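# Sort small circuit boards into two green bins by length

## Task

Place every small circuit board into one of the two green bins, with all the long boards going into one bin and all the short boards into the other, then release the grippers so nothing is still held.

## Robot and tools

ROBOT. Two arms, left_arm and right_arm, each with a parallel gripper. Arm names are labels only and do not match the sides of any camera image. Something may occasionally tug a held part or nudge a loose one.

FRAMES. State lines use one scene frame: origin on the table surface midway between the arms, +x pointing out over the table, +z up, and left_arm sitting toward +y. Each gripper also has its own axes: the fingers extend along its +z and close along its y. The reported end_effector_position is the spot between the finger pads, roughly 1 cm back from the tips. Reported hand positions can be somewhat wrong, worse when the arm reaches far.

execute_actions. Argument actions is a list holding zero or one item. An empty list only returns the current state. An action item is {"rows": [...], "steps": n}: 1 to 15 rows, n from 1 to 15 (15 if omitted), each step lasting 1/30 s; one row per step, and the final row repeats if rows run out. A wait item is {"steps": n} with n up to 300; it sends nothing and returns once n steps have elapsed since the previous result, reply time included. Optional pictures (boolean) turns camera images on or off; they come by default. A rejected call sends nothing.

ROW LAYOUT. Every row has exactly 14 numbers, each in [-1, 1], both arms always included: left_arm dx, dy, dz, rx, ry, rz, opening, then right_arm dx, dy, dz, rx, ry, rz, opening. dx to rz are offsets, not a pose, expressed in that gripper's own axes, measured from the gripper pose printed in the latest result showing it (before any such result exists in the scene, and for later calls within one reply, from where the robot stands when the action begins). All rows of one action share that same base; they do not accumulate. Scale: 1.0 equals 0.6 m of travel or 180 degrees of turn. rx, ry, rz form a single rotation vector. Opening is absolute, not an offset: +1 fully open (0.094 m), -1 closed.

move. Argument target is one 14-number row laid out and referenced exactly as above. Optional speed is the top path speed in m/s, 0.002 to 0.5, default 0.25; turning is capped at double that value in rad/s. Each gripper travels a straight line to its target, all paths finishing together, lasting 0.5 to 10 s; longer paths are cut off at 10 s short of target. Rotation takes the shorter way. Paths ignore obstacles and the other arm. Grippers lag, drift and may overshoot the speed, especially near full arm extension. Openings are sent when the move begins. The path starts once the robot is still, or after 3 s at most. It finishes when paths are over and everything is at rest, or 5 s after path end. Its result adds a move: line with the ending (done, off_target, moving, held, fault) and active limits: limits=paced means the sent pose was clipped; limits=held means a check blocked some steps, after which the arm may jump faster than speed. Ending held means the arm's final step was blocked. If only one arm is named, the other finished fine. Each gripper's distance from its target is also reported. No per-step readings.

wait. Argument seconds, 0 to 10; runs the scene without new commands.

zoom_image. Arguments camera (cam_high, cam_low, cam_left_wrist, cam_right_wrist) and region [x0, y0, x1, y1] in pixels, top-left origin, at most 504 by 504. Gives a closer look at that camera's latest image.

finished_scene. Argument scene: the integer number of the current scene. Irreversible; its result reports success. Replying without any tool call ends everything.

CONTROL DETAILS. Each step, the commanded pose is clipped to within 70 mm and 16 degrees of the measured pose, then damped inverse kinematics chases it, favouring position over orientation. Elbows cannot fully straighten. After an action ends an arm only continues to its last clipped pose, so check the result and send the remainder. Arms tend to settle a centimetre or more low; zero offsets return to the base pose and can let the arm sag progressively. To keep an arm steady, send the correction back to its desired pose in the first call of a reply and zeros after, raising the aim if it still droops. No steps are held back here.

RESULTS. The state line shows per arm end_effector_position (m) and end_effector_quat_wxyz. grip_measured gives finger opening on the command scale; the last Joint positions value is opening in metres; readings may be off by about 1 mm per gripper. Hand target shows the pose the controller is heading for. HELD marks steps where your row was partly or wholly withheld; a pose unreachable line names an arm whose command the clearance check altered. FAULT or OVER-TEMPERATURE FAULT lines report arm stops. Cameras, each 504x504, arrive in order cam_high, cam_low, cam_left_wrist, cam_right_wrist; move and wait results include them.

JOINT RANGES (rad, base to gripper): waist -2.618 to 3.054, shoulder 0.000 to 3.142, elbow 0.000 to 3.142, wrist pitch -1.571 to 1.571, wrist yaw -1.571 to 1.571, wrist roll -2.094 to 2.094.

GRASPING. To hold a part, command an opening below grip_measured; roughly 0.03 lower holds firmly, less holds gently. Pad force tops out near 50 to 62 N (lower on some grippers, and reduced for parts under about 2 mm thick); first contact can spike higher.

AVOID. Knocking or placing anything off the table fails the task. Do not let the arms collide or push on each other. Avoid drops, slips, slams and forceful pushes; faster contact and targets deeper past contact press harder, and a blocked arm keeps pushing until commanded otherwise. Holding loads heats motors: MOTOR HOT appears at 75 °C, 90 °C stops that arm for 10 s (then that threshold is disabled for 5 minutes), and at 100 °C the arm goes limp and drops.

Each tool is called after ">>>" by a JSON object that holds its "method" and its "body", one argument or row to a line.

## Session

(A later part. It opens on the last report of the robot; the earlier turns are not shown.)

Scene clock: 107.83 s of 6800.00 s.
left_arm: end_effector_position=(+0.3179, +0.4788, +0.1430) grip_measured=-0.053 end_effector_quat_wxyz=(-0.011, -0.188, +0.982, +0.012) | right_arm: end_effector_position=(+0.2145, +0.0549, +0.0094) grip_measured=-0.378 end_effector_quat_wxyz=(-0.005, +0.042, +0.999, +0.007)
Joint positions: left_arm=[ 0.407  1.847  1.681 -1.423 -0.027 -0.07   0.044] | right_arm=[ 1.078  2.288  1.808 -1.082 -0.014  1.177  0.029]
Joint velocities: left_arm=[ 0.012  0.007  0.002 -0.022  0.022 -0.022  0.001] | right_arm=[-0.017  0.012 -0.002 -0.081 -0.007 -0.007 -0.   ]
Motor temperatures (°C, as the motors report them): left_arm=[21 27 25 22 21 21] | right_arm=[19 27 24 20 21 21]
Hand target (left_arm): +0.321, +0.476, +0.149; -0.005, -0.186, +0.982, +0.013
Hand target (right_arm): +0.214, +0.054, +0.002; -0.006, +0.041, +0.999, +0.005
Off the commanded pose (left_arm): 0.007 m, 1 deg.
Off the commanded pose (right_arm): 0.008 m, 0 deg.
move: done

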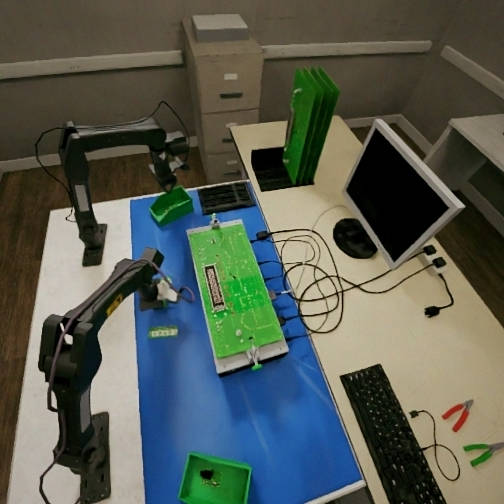

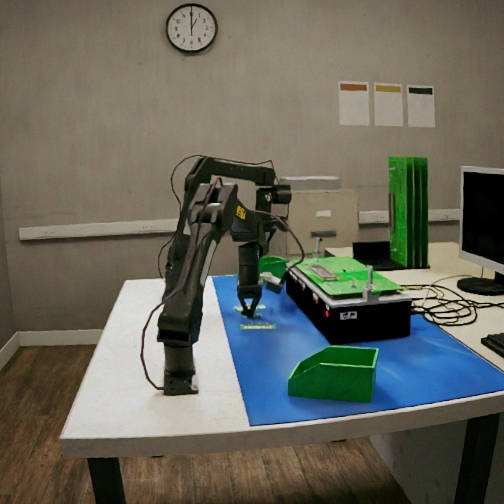

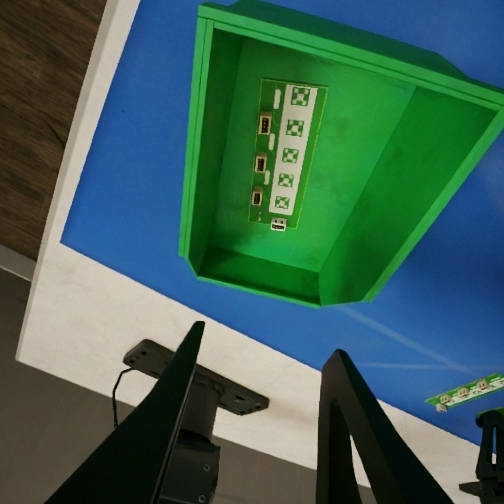

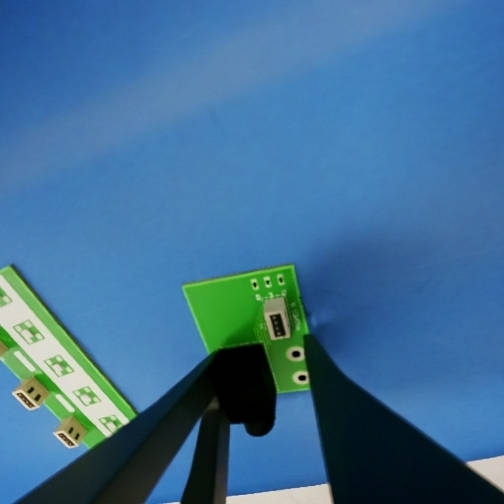

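Poor grip (+y finger rode up); redo.

>>> {"method": "move", "body": {
  "target": [0,0,0,0,0,0,0.1,0,0,0.015,0.017,0,0,0],
  "speed": 0.03
}}

>>> {"method": "move", "body": {
  "target": [0,0,0,0,0,0,0.1,0,0,0.015,0,0,0,-0.39]
}}

Scene clock: 112.50 s of 6800.00 s.
left_arm: end_effector_position=(+0.3175, +0.4787, +0.1430) grip_measured=+0.097 end_effector_quat_wxyz=(-0.012, -0.189, +0.982, +0.012) | right_arm: end_effector_position=(+0.2142, +0.0542, +0.0080) grip_measured=-0.002 end_effector_quat_wxyz=(-0.011, +0.042, +0.999, -0.007)
Joint positions: left_arm=[ 0.407  1.847  1.681 -1.425 -0.027 -0.07   0.052] | right_arm=[ 1.078  2.32   1.857 -1.131 -0.014  1.178  0.047]
Joint velocities: left_arm=[ 0.002 -0.017  0.007 -0.007  0.007 -0.022  0.001] | right_arm=[-0.017 -0.007 -0.012 -0.051 -0.051 -0.066 -0.   ]
Motor temperatures (°C, as the motors report them): left_arm=[21 27 25 22 21 21] | right_arm=[19 27 24 20 21 21]
Hand target (left_arm): +0.318, +0.479, +0.143; -0.011, -0.189, +0.982, +0.012
Hand target (right_arm): +0.214, +0.055, +0.000; -0.005, +0.041, +0.999, -0.019
Off the commanded pose (left_arm): 0.000 m, 0 deg.
Off the commanded pose (right_arm): 0.008 m, 2 deg.
After step 90, 0.53 s passed at rest.
move: done

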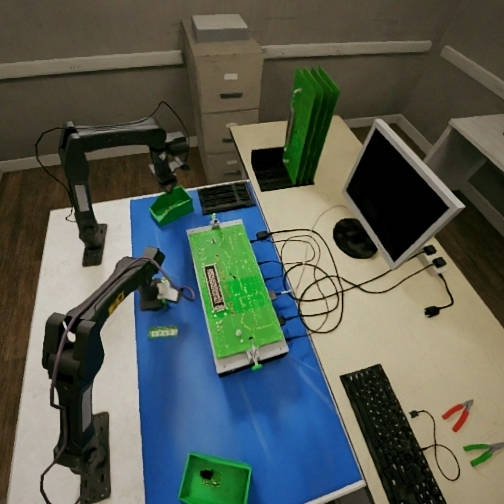

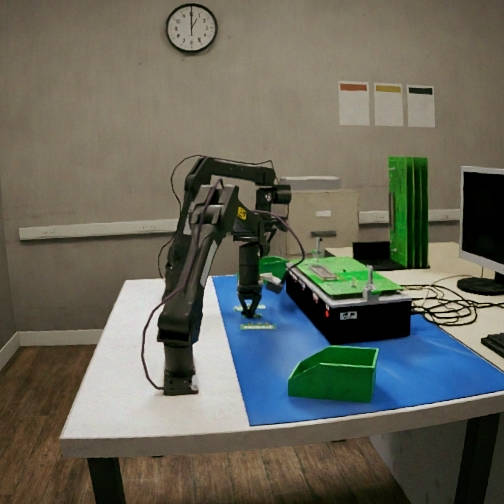

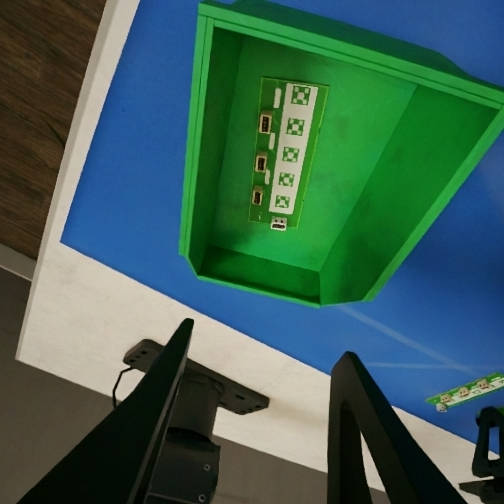

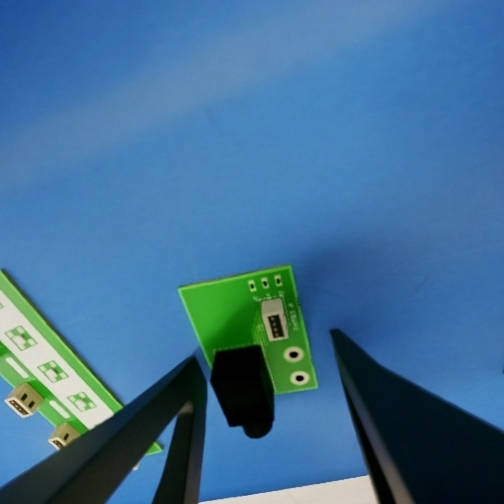

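Scene clock: 113.20 s of 6800.00 s.
left_arm: end_effector_position=(+0.3175, +0.4787, +0.1430) grip_measured=+0.097 end_effector_quat_wxyz=(-0.012, -0.189, +0.982, +0.012) | right_arm: end_effector_position=(+0.2144, +0.0560, +0.0080) grip_measured=-0.359 end_effector_quat_wxyz=(-0.011, +0.042, +0.999, -0.004)
Joint positions: left_arm=[ 0.407  1.847  1.681 -1.425 -0.027 -0.07   0.052] | right_arm=[ 1.078  2.32   1.857 -1.124 -0.018  1.178  0.03 ]
Joint velocities: left_arm=[-0.012 -0.002  0.002  0.022  0.037  0.022  0.   ] | right_arm=[ 0.002  0.002 -0.002  0.051 -0.007  0.037  0.001]
Motor temperatures (°C, as the motors report them): left_arm=[21 27 25 22 21 21] | right_arm=[19 27 24 20 21 21]
Hand target (left_arm): +0.318, +0.479, +0.143; -0.012, -0.189, +0.982, +0.012
Hand target (right_arm): +0.214, +0.054, -0.001; -0.011, +0.042, +0.999, -0.008
Off the commanded pose (left_arm): 0.000 m, 0 deg.
Off the commanded pose (right_arm): 0.009 m, 0 deg.
move: done

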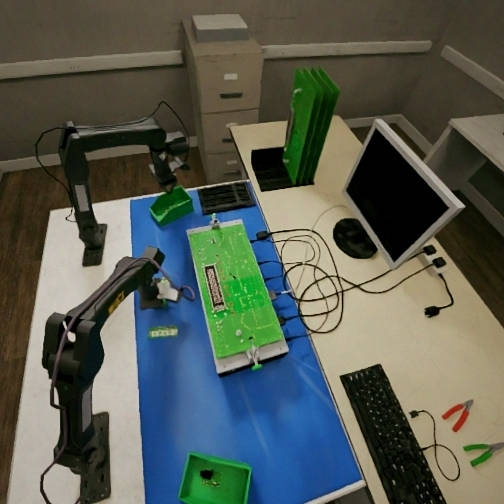

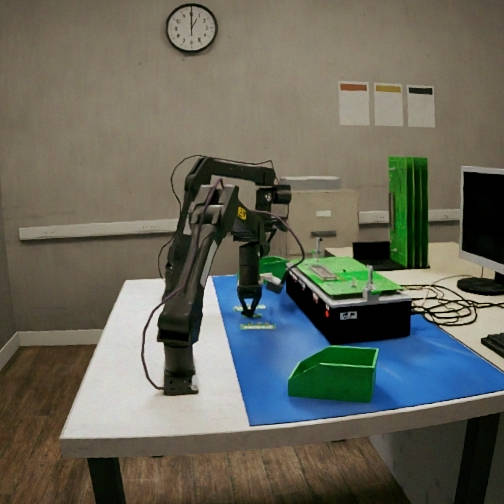

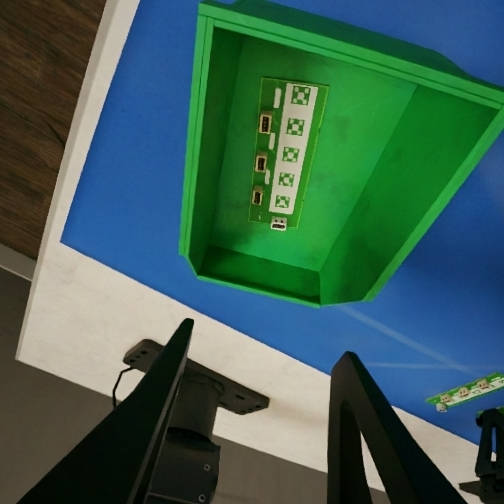

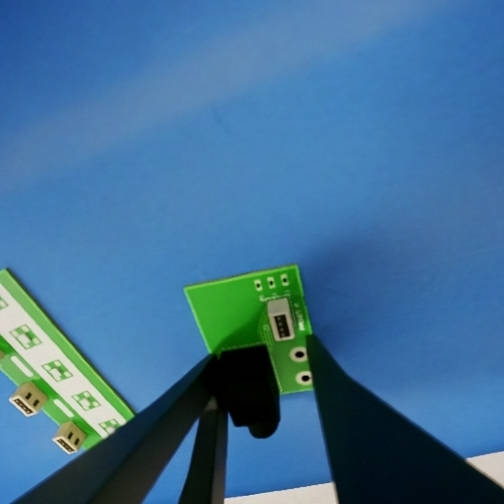

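>>> {"method": "move", "body": {
  "target": [0,0,0,0,0,0,0.1,0,0,-0.09,0,0,0,-0.39],
  "speed": 0.08
}}

>>> {"method": "move", "body": {
  "target": [0.357,-0.488,0.135,0.01,-0.012,0.065,0.1,-0.05,-0.55,-0.14,-0.01,-0.01,0,-0.39]
}}

Scene clock: 119.53 s of 6800.00 s.
left_arm: end_effector_position=(+0.3175, +0.4787, +0.1430) grip_measured=+0.097 end_effector_quat_wxyz=(-0.012, -0.189, +0.982, +0.012) | right_arm: end_effector_position=(+0.2116, +0.0506, +0.0417) grip_measured=-0.359 end_effector_quat_wxyz=(-0.021, +0.042, +0.999, -0.024)
Joint positions: left_arm=[ 0.407  1.847  1.681 -1.425 -0.027 -0.07   0.052] | right_arm=[ 1.078  2.32   1.991 -1.303 -0.018  1.178  0.03 ]
Joint velocities: left_arm=[ 0.012 -0.002 -0.022 -0.037 -0.081  0.007 -0.   ] | right_arm=[-0.007  0.017 -0.002 -0.037  0.095 -0.037 -0.   ]
Motor temperatures (°C, as the motors report them): left_arm=[21 27 25 22 21 21] | right_arm=[19 28 24 20 21 21]
Hand target (left_arm): +0.318, +0.479, +0.143; -0.012, -0.189, +0.982, +0.012
Hand target (right_arm): +0.216, +0.056, +0.062; -0.011, +0.042, +0.999, -0.003
Off the commanded pose (left_arm): 0.000 m, 0 deg.
Off the commanded pose (right_arm): 0.021 m, 3 deg.
After step 90, 2.10 s passed at rest.
move: off_target (right_arm)

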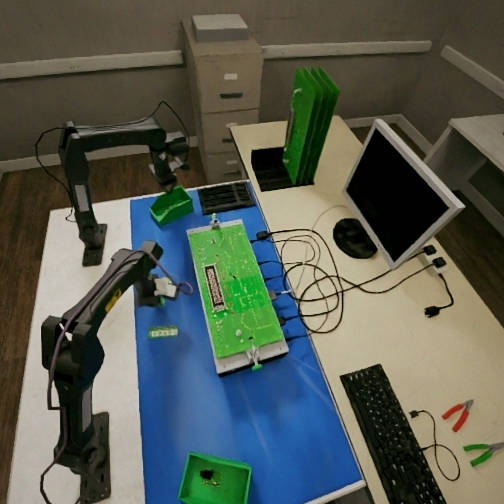

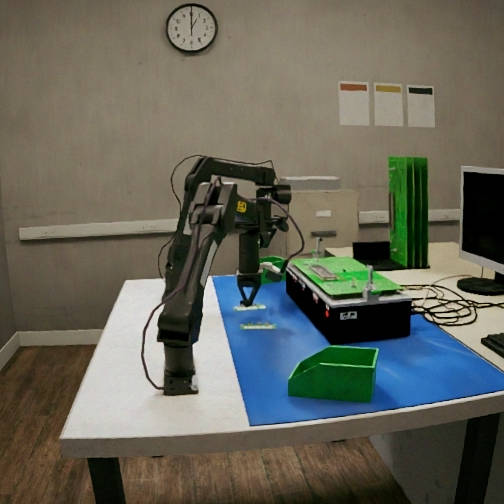

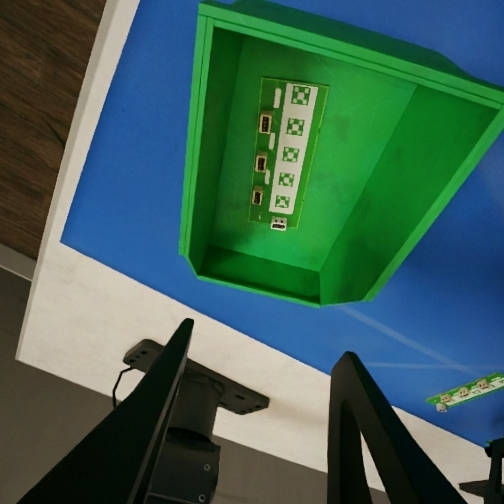

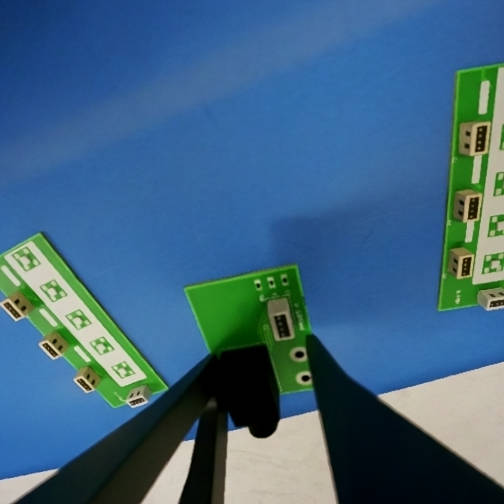

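Scene clock: 121.70 s of 6800.00 s.
left_arm: end_effector_position=(+0.2142, +0.1340, +0.0538) grip_measured=+0.097 end_effector_quat_wxyz=(-0.014, -0.083, +0.996, -0.000) | right_arm: end_effector_position=(+0.2247, -0.2758, +0.1337) grip_measured=-0.359 end_effector_quat_wxyz=(-0.017, +0.043, +0.999, -0.009)
Joint positions: left_arm=[-0.72   1.815  1.283 -1.056  0.023 -0.984  0.052] | right_arm=[ 0.275  1.403  1.175 -1.381  0.006  0.377  0.03 ]
Joint velocities: left_arm=[-0.037  0.012 -0.012  0.007 -0.007 -0.125 -0.001] | right_arm=[-0.007  0.017  0.002 -0.007  0.037 -0.081 -0.   ]
Motor temperatures (°C, as the motors report them): left_arm=[21 28 25 22 21 21] | right_arm=[19 28 23 20 21 21]
Hand target (left_arm): +0.223, +0.127, +0.060; +0.001, -0.087, +0.996, -0.012
Hand target (right_arm): +0.222, -0.278, +0.138; -0.012, +0.043, +0.999, -0.007
Off the commanded pose (left_arm): 0.012 m, 3 deg.
Off the commanded pose (right_arm): 0.010 m, 1 deg.
move: off_target (left_arm)

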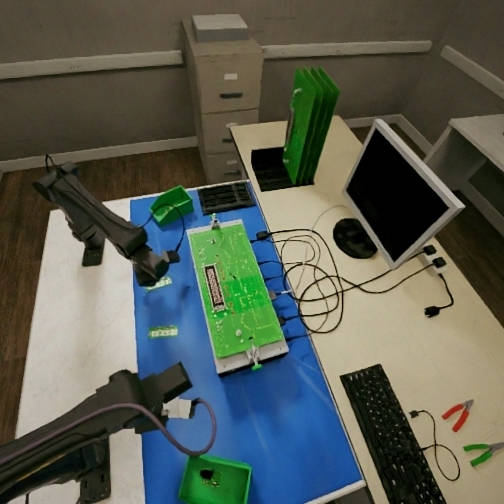

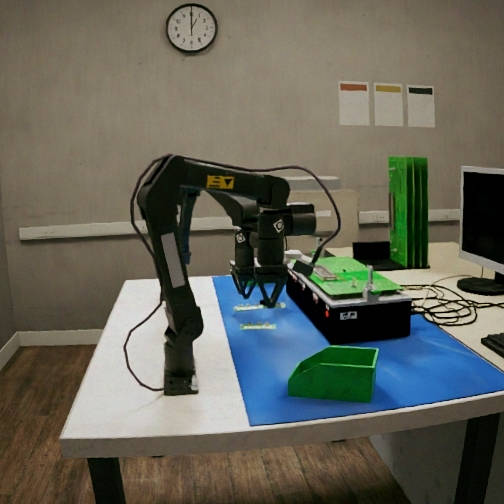

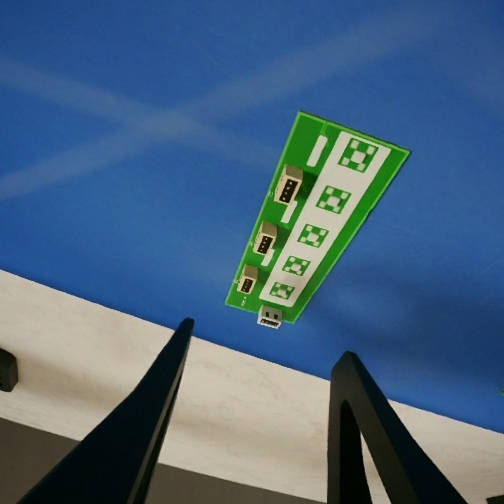

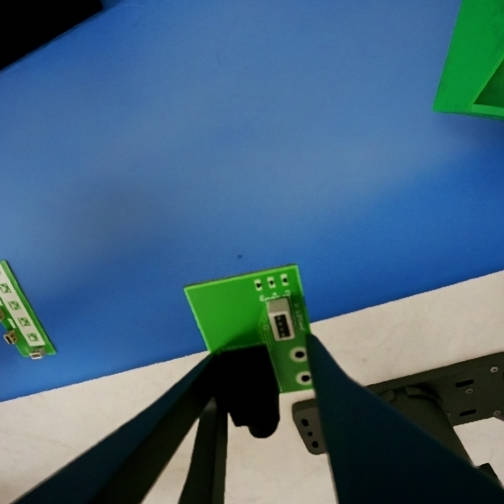

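>>> {"method": "move", "body": {
  "target": [-0.035,-0.005,0.04,0,-0.01,0.03,0.1,-0.21,-0.315,-0.01,0,-0.015,0.072,-0.39]
}}

>>> {"method": "move", "body": {
  "target": [0,0,0.035,0,0,0,0.1,0,0,0.14,0,0,0,-0.39],
  "speed": 0.1
}}

Scene clock: 129.67 s of 6800.00 s.
left_arm: end_effector_position=(+0.2311, +0.1308, +0.0326) grip_measured=+0.097 end_effector_quat_wxyz=(-0.004, -0.035, +0.999, -0.004) | right_arm: end_effector_position=(+0.3304, -0.4719, +0.1268) grip_measured=-0.359 end_effector_quat_wxyz=(-0.009, +0.160, +0.987, -0.006)
Joint positions: left_arm=[-0.696  1.874  1.271 -0.967  0.011 -0.864  0.052] | right_arm=[-0.412  1.854  1.626 -1.357  0.016 -0.075  0.03 ]
Joint velocities: left_arm=[-0.017  0.007 -0.007 -0.022 -0.022  0.022  0.   ] | right_arm=[-0.017 -0.002 -0.002 -0.007 -0.007 -0.066 -0.   ]
Motor temperatures (°C, as the motors report them): left_arm=[21 27 26 22 21 21] | right_arm=[19 26 24 20 21 21]
Hand target (left_arm): +0.235, +0.135, +0.029; +0.002, -0.037, +0.999, +0.001
Hand target (right_arm): +0.336, -0.473, +0.136; +0.003, +0.156, +0.988, -0.007
Off the commanded pose (left_arm): 0.006 m, 1 deg.
Off the commanded pose (right_arm): 0.013 m, 2 deg.
After step 90, 3.57 s passed at rest.
move: off_target (right_arm)

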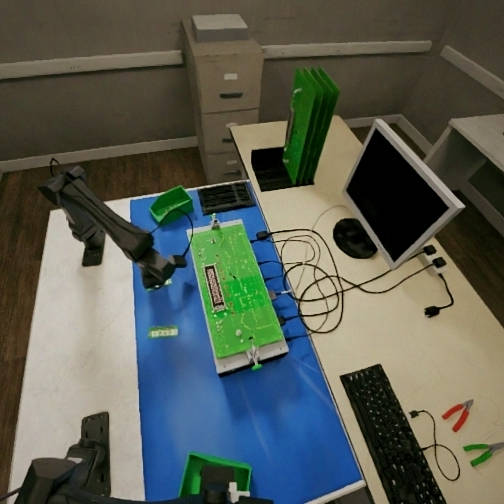

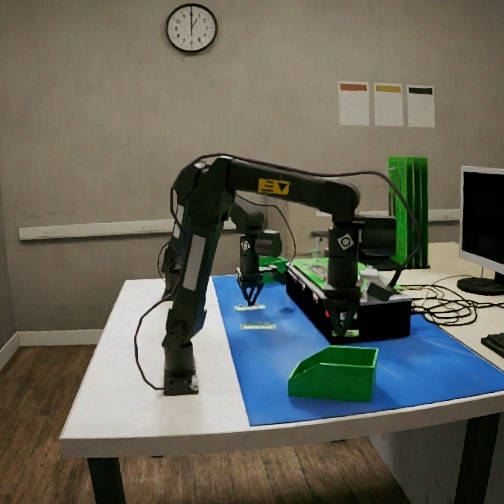

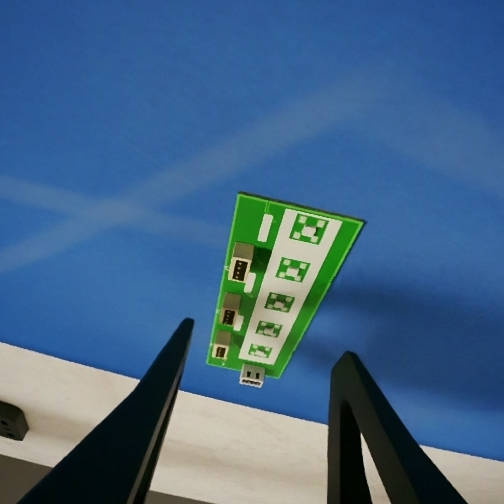

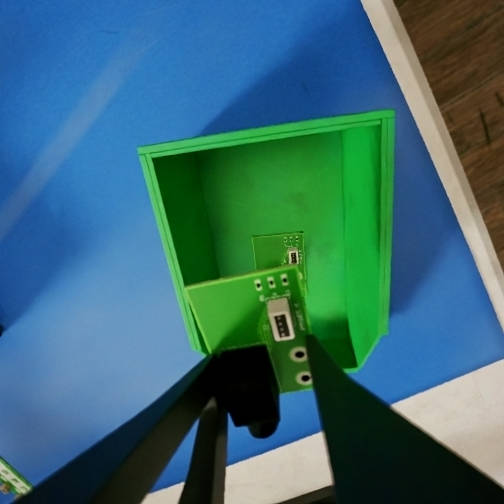

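Scene clock: 131.07 s of 6800.00 s.
left_arm: end_effector_position=(+0.2305, +0.1313, +0.0179) grip_measured=+0.097 end_effector_quat_wxyz=(-0.005, -0.035, +0.999, -0.003) | right_arm: end_effector_position=(+0.3278, -0.4709, +0.0434) grip_measured=-0.359 end_effector_quat_wxyz=(-0.014, +0.160, +0.987, -0.005)
Joint positions: left_arm=[-0.696  1.897  1.238 -0.916  0.011 -0.864  0.052] | right_arm=[-0.412  1.9    1.351 -1.047  0.016 -0.075  0.03 ]
Joint velocities: left_arm=[-0.002 -0.012 -0.002  0.022 -0.051 -0.037  0.   ] | right_arm=[-0.002  0.002  0.007  0.007  0.007 -0.037 -0.   ]
Motor temperatures (°C, as the motors report them): left_arm=[21 27 26 22 21 21] | right_arm=[19 26 24 20 21 21]
Hand target (left_arm): +0.231, +0.131, +0.012; -0.004, -0.035, +0.999, -0.004
Hand target (right_arm): +0.329, -0.472, +0.043; -0.009, +0.160, +0.987, -0.006
Off the commanded pose (left_arm): 0.006 m, 0 deg.
Off the commanded pose (right_arm): 0.002 m, 1 deg.
move: done

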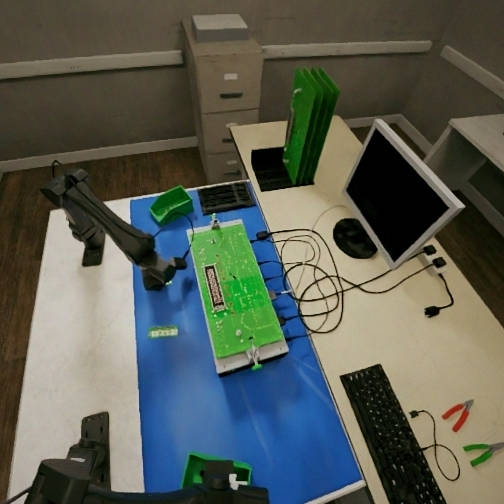

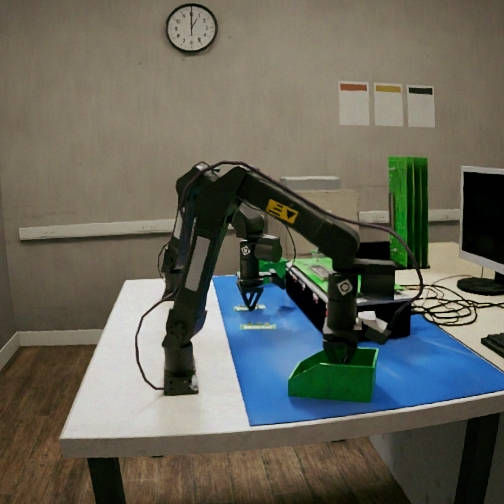

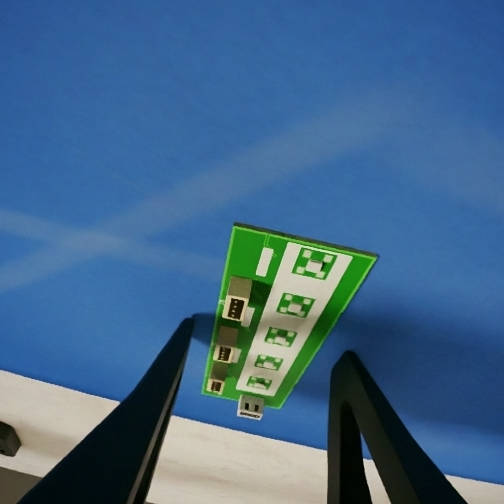

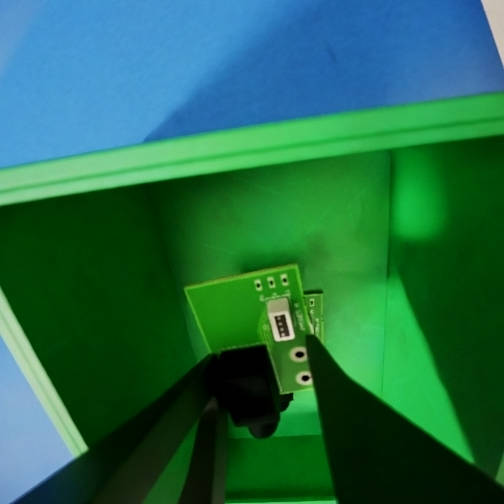

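>>> {"method": "move", "body": {
  "target": [0,0,0.018,-0.011,0,0,0,0,0,0,0,0,0,-0.1],
  "speed": 0.03
}}

>>> {"method": "move", "body": {
  "target": [0,0,0.014,0,0,0,-0.39,0,0,-0.16,0,0,0,-0.1]
}}

>>> {"method": "move", "body": {
  "target": [0.02,0,-0.09,0,0,0,-0.39,0,0,0,0,0,0,-0.1],
  "speed": 0.06
}}

Scene clock: 138.70 s of 6800.00 s.
left_arm: end_effector_position=(+0.2303, +0.1308, +0.0172) grip_measured=+0.003 end_effector_quat_wxyz=(-0.005, -0.037, +0.999, -0.002) | right_arm: end_effector_position=(+0.3282, -0.4710, +0.0434) grip_measured=-0.102 end_effector_quat_wxyz=(-0.013, +0.160, +0.987, -0.005)
Joint positions: left_arm=[-0.697  1.899  1.238 -0.914  0.011 -0.868  0.047] | right_arm=[-0.412  1.9    1.351 -1.045  0.016 -0.075  0.042]
Joint velocities: left_arm=[-0.002 -0.002 -0.002  0.022  0.007 -0.066  0.   ] | right_arm=[-0.012  0.007 -0.002 -0.037 -0.051 -0.007  0.001]
Motor temperatures (°C, as the motors report them): left_arm=[21 27 25 22 21 21] | right_arm=[19 26 23 20 21 21]
Hand target (left_arm): +0.230, +0.132, +0.007; -0.006, -0.035, +0.999, +0.014
Hand target (right_arm): +0.328, -0.471, +0.043; -0.014, +0.160, +0.987, -0.005
Off the commanded pose (left_arm): 0.010 m, 2 deg.
Off the commanded pose (right_arm): 0.000 m, 0 deg.
After step 90, 3.83 s passed at rest.
move: done

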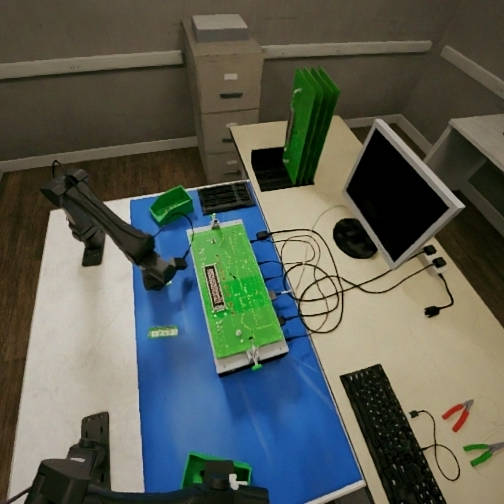

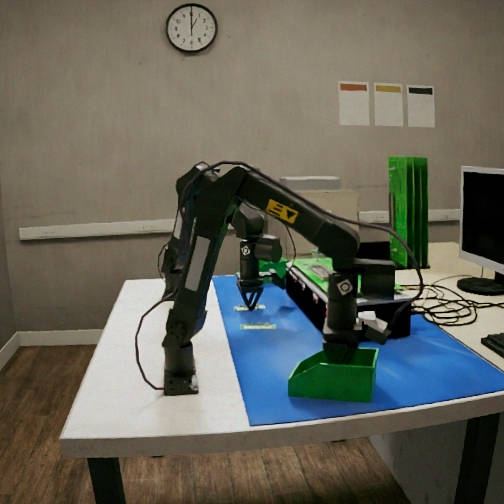

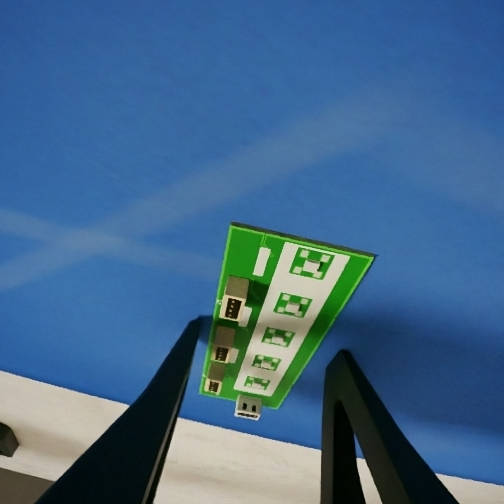

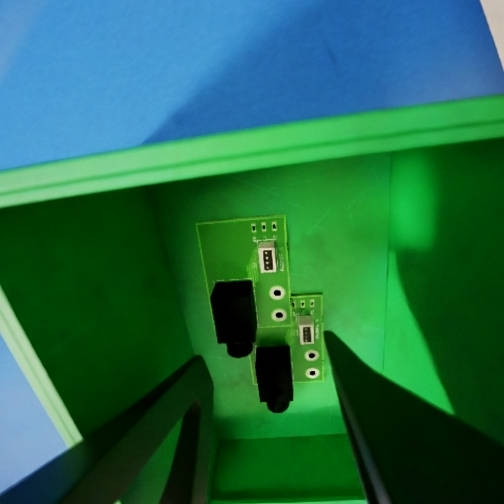

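Scene clock: 139.83 s of 6800.00 s.
left_arm: end_effector_position=(+0.2310, +0.1270, +0.0173) grip_measured=-0.354 end_effector_quat_wxyz=(-0.005, -0.036, +0.999, -0.011) | right_arm: end_effector_position=(+0.3262, -0.4702, +0.1294) grip_measured=-0.102 end_effector_quat_wxyz=(-0.027, +0.159, +0.987, -0.002)
Joint positions: left_arm=[-0.698  1.899  1.238 -0.901  0.023 -0.868  0.03 ] | right_arm=[-0.412  1.872  1.659 -1.409  0.016 -0.075  0.042]
Joint velocities: left_arm=[-0.002  0.012 -0.017  0.007 -0.022 -0.007  0.001] | right_arm=[-0.002 -0.012 -0.002  0.066 -0.022 -0.007 -0.   ]
Motor temperatures (°C, as the motors report them): left_arm=[21 27 25 22 21 21] | right_arm=[19 26 23 20 21 21]
Hand target (left_arm): +0.230, +0.131, +0.009; -0.006, -0.037, +0.999, -0.002
Hand target (right_arm): +0.330, -0.471, +0.139; -0.013, +0.160, +0.987, -0.005
Off the commanded pose (left_arm): 0.009 m, 1 deg.
Off the commanded pose (right_arm): 0.011 m, 2 deg.
move: off_target (right_arm)

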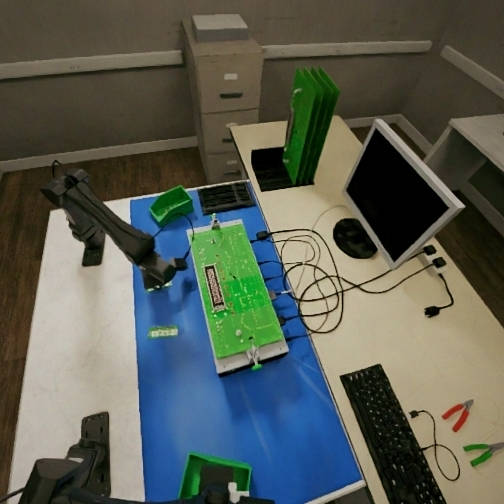

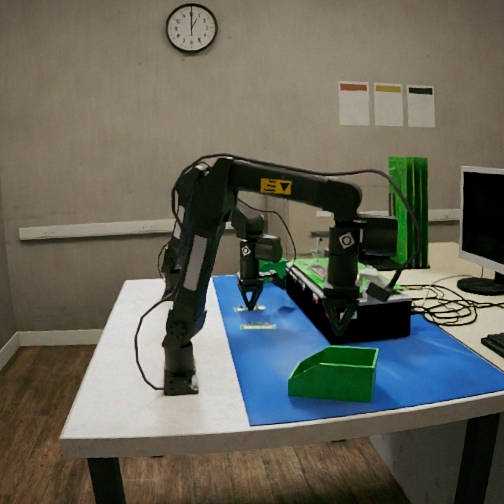

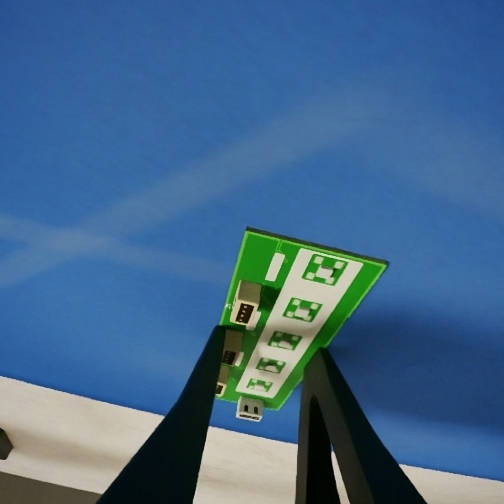

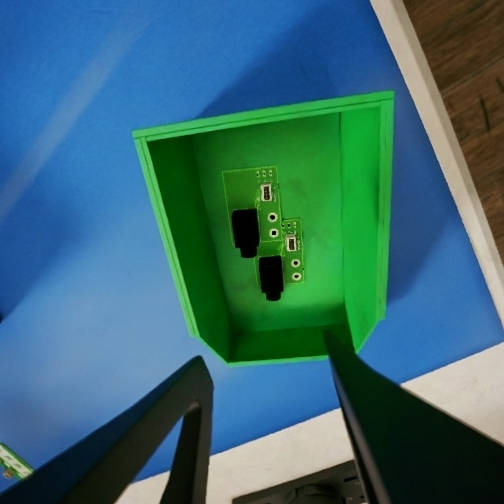

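Scene clock: 141.23 s of 6800.00 s.
left_arm: end_effector_position=(+0.2177, +0.1332, +0.0575) grip_measured=-0.354 end_effector_quat_wxyz=(-0.016, -0.038, +0.999, +0.002) | right_arm: end_effector_position=(+0.3262, -0.4702, +0.1294) grip_measured=-0.102 end_effector_quat_wxyz=(-0.027, +0.159, +0.987, -0.002)
Joint positions: left_arm=[-0.714  1.828  1.314 -1.081  0.023 -0.887  0.03 ] | right_arm=[-0.412  1.872  1.659 -1.409  0.016 -0.075  0.042]
Joint velocities: left_arm=[-0.027  0.002  0.002 -0.022 -0.022 -0.022 -0.   ] | right_arm=[-0.012 -0.007 -0.017 -0.066 -0.051  0.081 -0.001]
Motor temperatures (°C, as the motors report them): left_arm=[21 28 25 22 21 21] | right_arm=[19 26 23 20 21 21]
Hand target (left_arm): +0.220, +0.127, +0.071; -0.006, -0.036, +0.999, -0.011
Hand target (right_arm): +0.326, -0.470, +0.129; -0.027, +0.159, +0.987, -0.002
Off the commanded pose (left_arm): 0.015 m, 2 deg.
Off the commanded pose (right_arm): 0.000 m, 0 deg.
move: off_target (left_arm)

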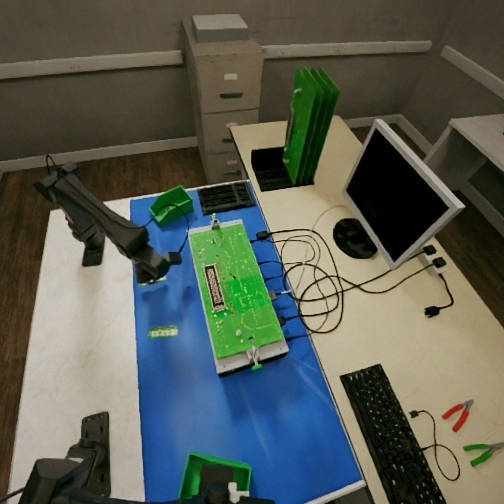

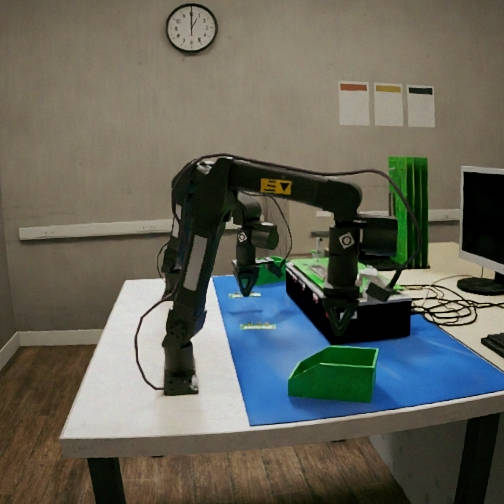

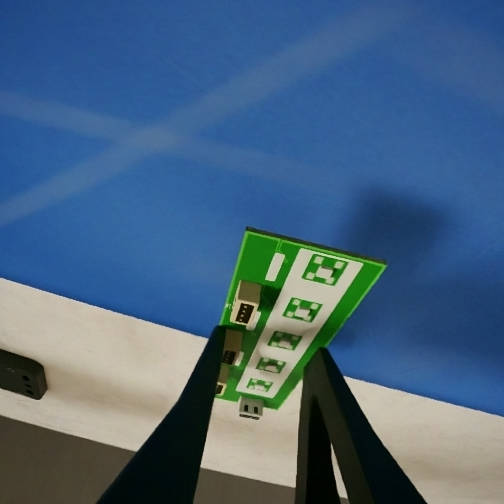

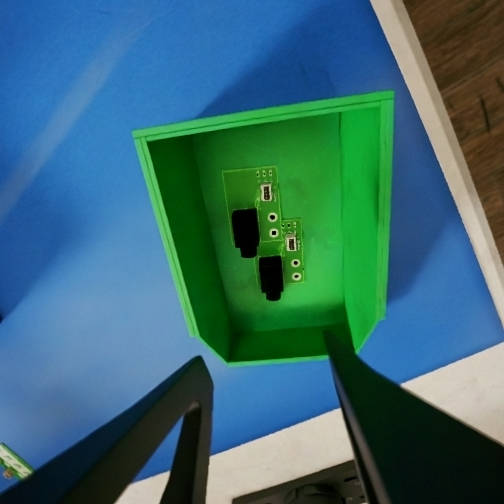

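>>> {"method": "move", "body": {
  "target": [-0.208,0.55,-0.16,0,-0.012,-0.095,-0.39,0,0,0,0,0,0,-0.1]
}}

>>> {"method": "move", "body": {
  "target": [0,0,0.165,0,0,0,-0.39,0,0,0,0,0,0,-0.1],
  "speed": 0.1
}}

Scene clock: 147.97 s of 6800.00 s.
left_arm: end_effector_position=(+0.3162, +0.4705, +0.1507) grip_measured=-0.354 end_effector_quat_wxyz=(+0.005, -0.190, +0.982, +0.012) | right_arm: end_effector_position=(+0.3262, -0.4702, +0.1294) grip_measured=-0.102 end_effector_quat_wxyz=(-0.027, +0.159, +0.987, -0.002)
Joint positions: left_arm=[ 0.387  1.803  1.657 -1.412 -0.023 -0.093  0.03 ] | right_arm=[-0.412  1.872  1.659 -1.409  0.016 -0.075  0.042]
Joint velocities: left_arm=[-0.002  0.017  0.002  0.022  0.007 -0.007 -0.   ] | right_arm=[-0.002 -0.037 -0.012 -0.037  0.022 -0.007 -0.001]
Motor temperatures (°C, as the motors report them): left_arm=[21 28 26 22 21 21] | right_arm=[19 26 23 20 21 21]
Hand target (left_arm): +0.320, +0.472, +0.157; +0.012, -0.186, +0.982, +0.014
Hand target (right_arm): +0.326, -0.470, +0.129; -0.027, +0.159, +0.987, -0.002
Off the commanded pose (left_arm): 0.004 m, 1 deg.
Off the commanded pose (right_arm): 0.000 m, 0 deg.
After step 90, 1.63 s passed at rest.
move: done

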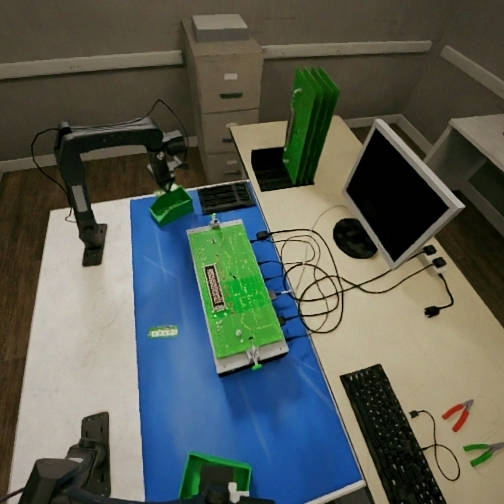

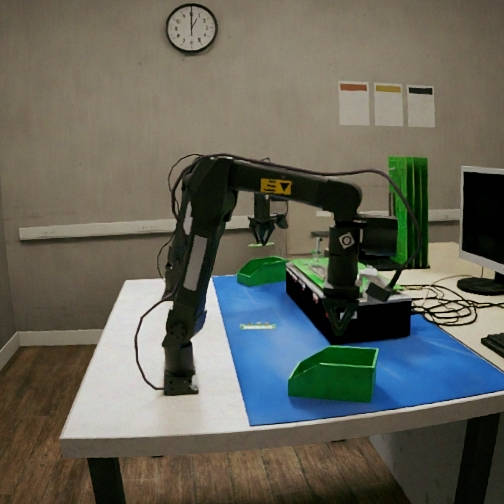

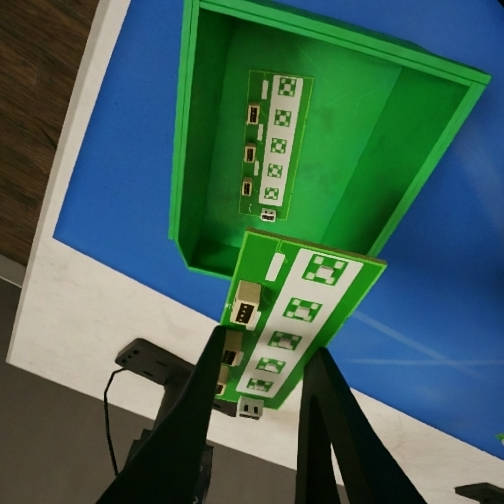

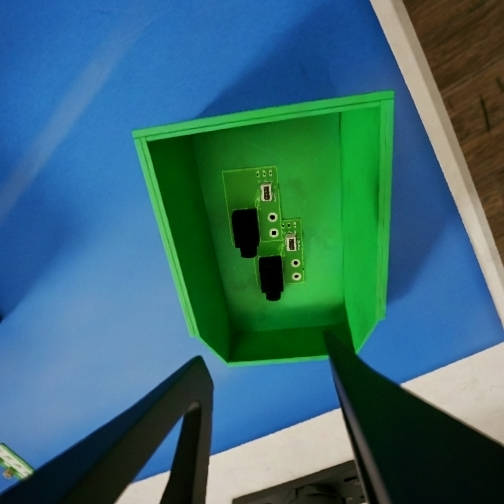

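Scene clock: 149.53 s of 6800.00 s.
left_arm: end_effector_position=(+0.3145, +0.4700, +0.0527) grip_measured=-0.354 end_effector_quat_wxyz=(-0.000, -0.189, +0.982, +0.011) | right_arm: end_effector_position=(+0.3262, -0.4702, +0.1294) grip_measured=-0.102 end_effector_quat_wxyz=(-0.027, +0.159, +0.987, -0.002)
Joint positions: left_arm=[ 0.387  1.843  1.314 -1.04  -0.023 -0.09   0.03 ] | right_arm=[-0.412  1.872  1.659 -1.409  0.016 -0.075  0.042]
Joint velocities: left_arm=[-0.007  0.002  0.002 -0.066 -0.081  0.051 -0.   ] | right_arm=[-0.002  0.002  0.017 -0.022  0.022  0.022  0.001]
Motor temperatures (°C, as the motors report them): left_arm=[21 28 26 22 21 21] | right_arm=[19 26 23 20 21 21]
Hand target (left_arm): +0.315, +0.473, +0.052; +0.005, -0.191, +0.982, +0.012
Hand target (right_arm): +0.326, -0.470, +0.129; -0.027, +0.159, +0.987, -0.002
Off the commanded pose (left_arm): 0.004 m, 1 deg.
Off the commanded pose (right_arm): 0.000 m, 0 deg.
move: done

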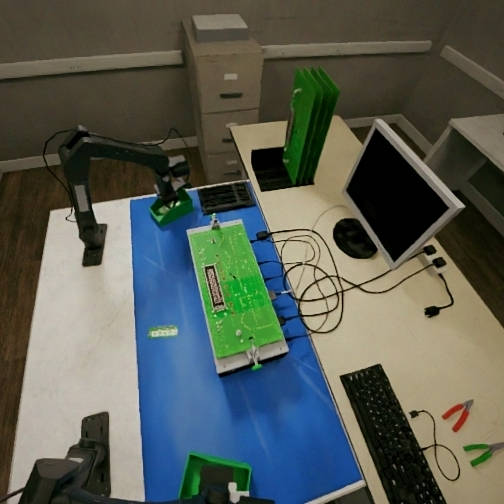

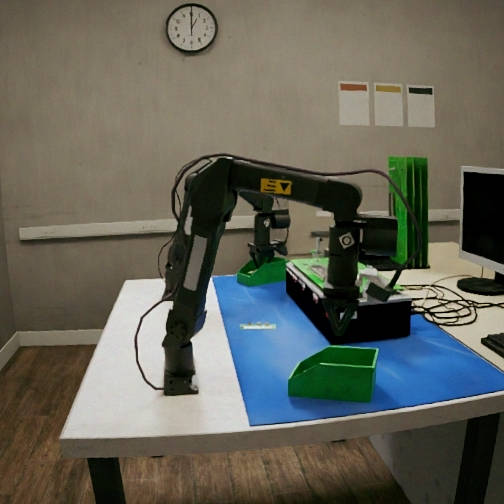

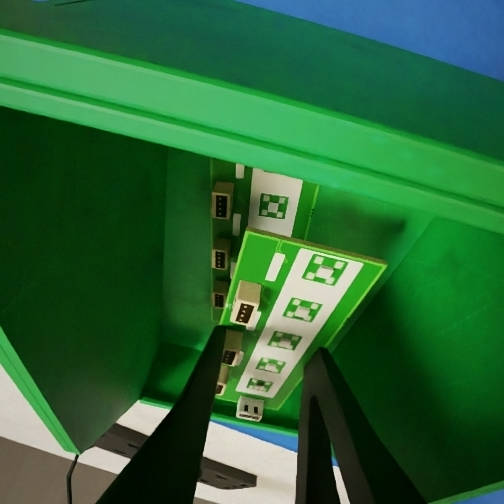

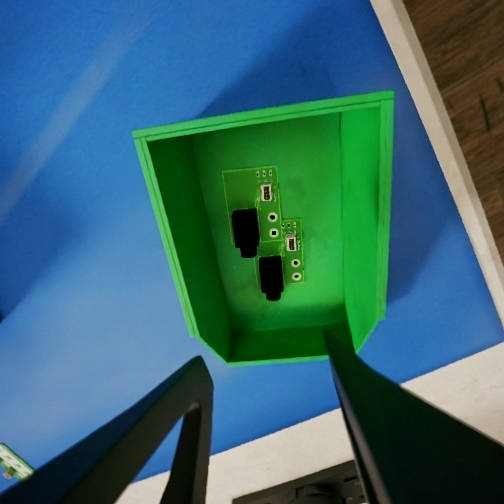

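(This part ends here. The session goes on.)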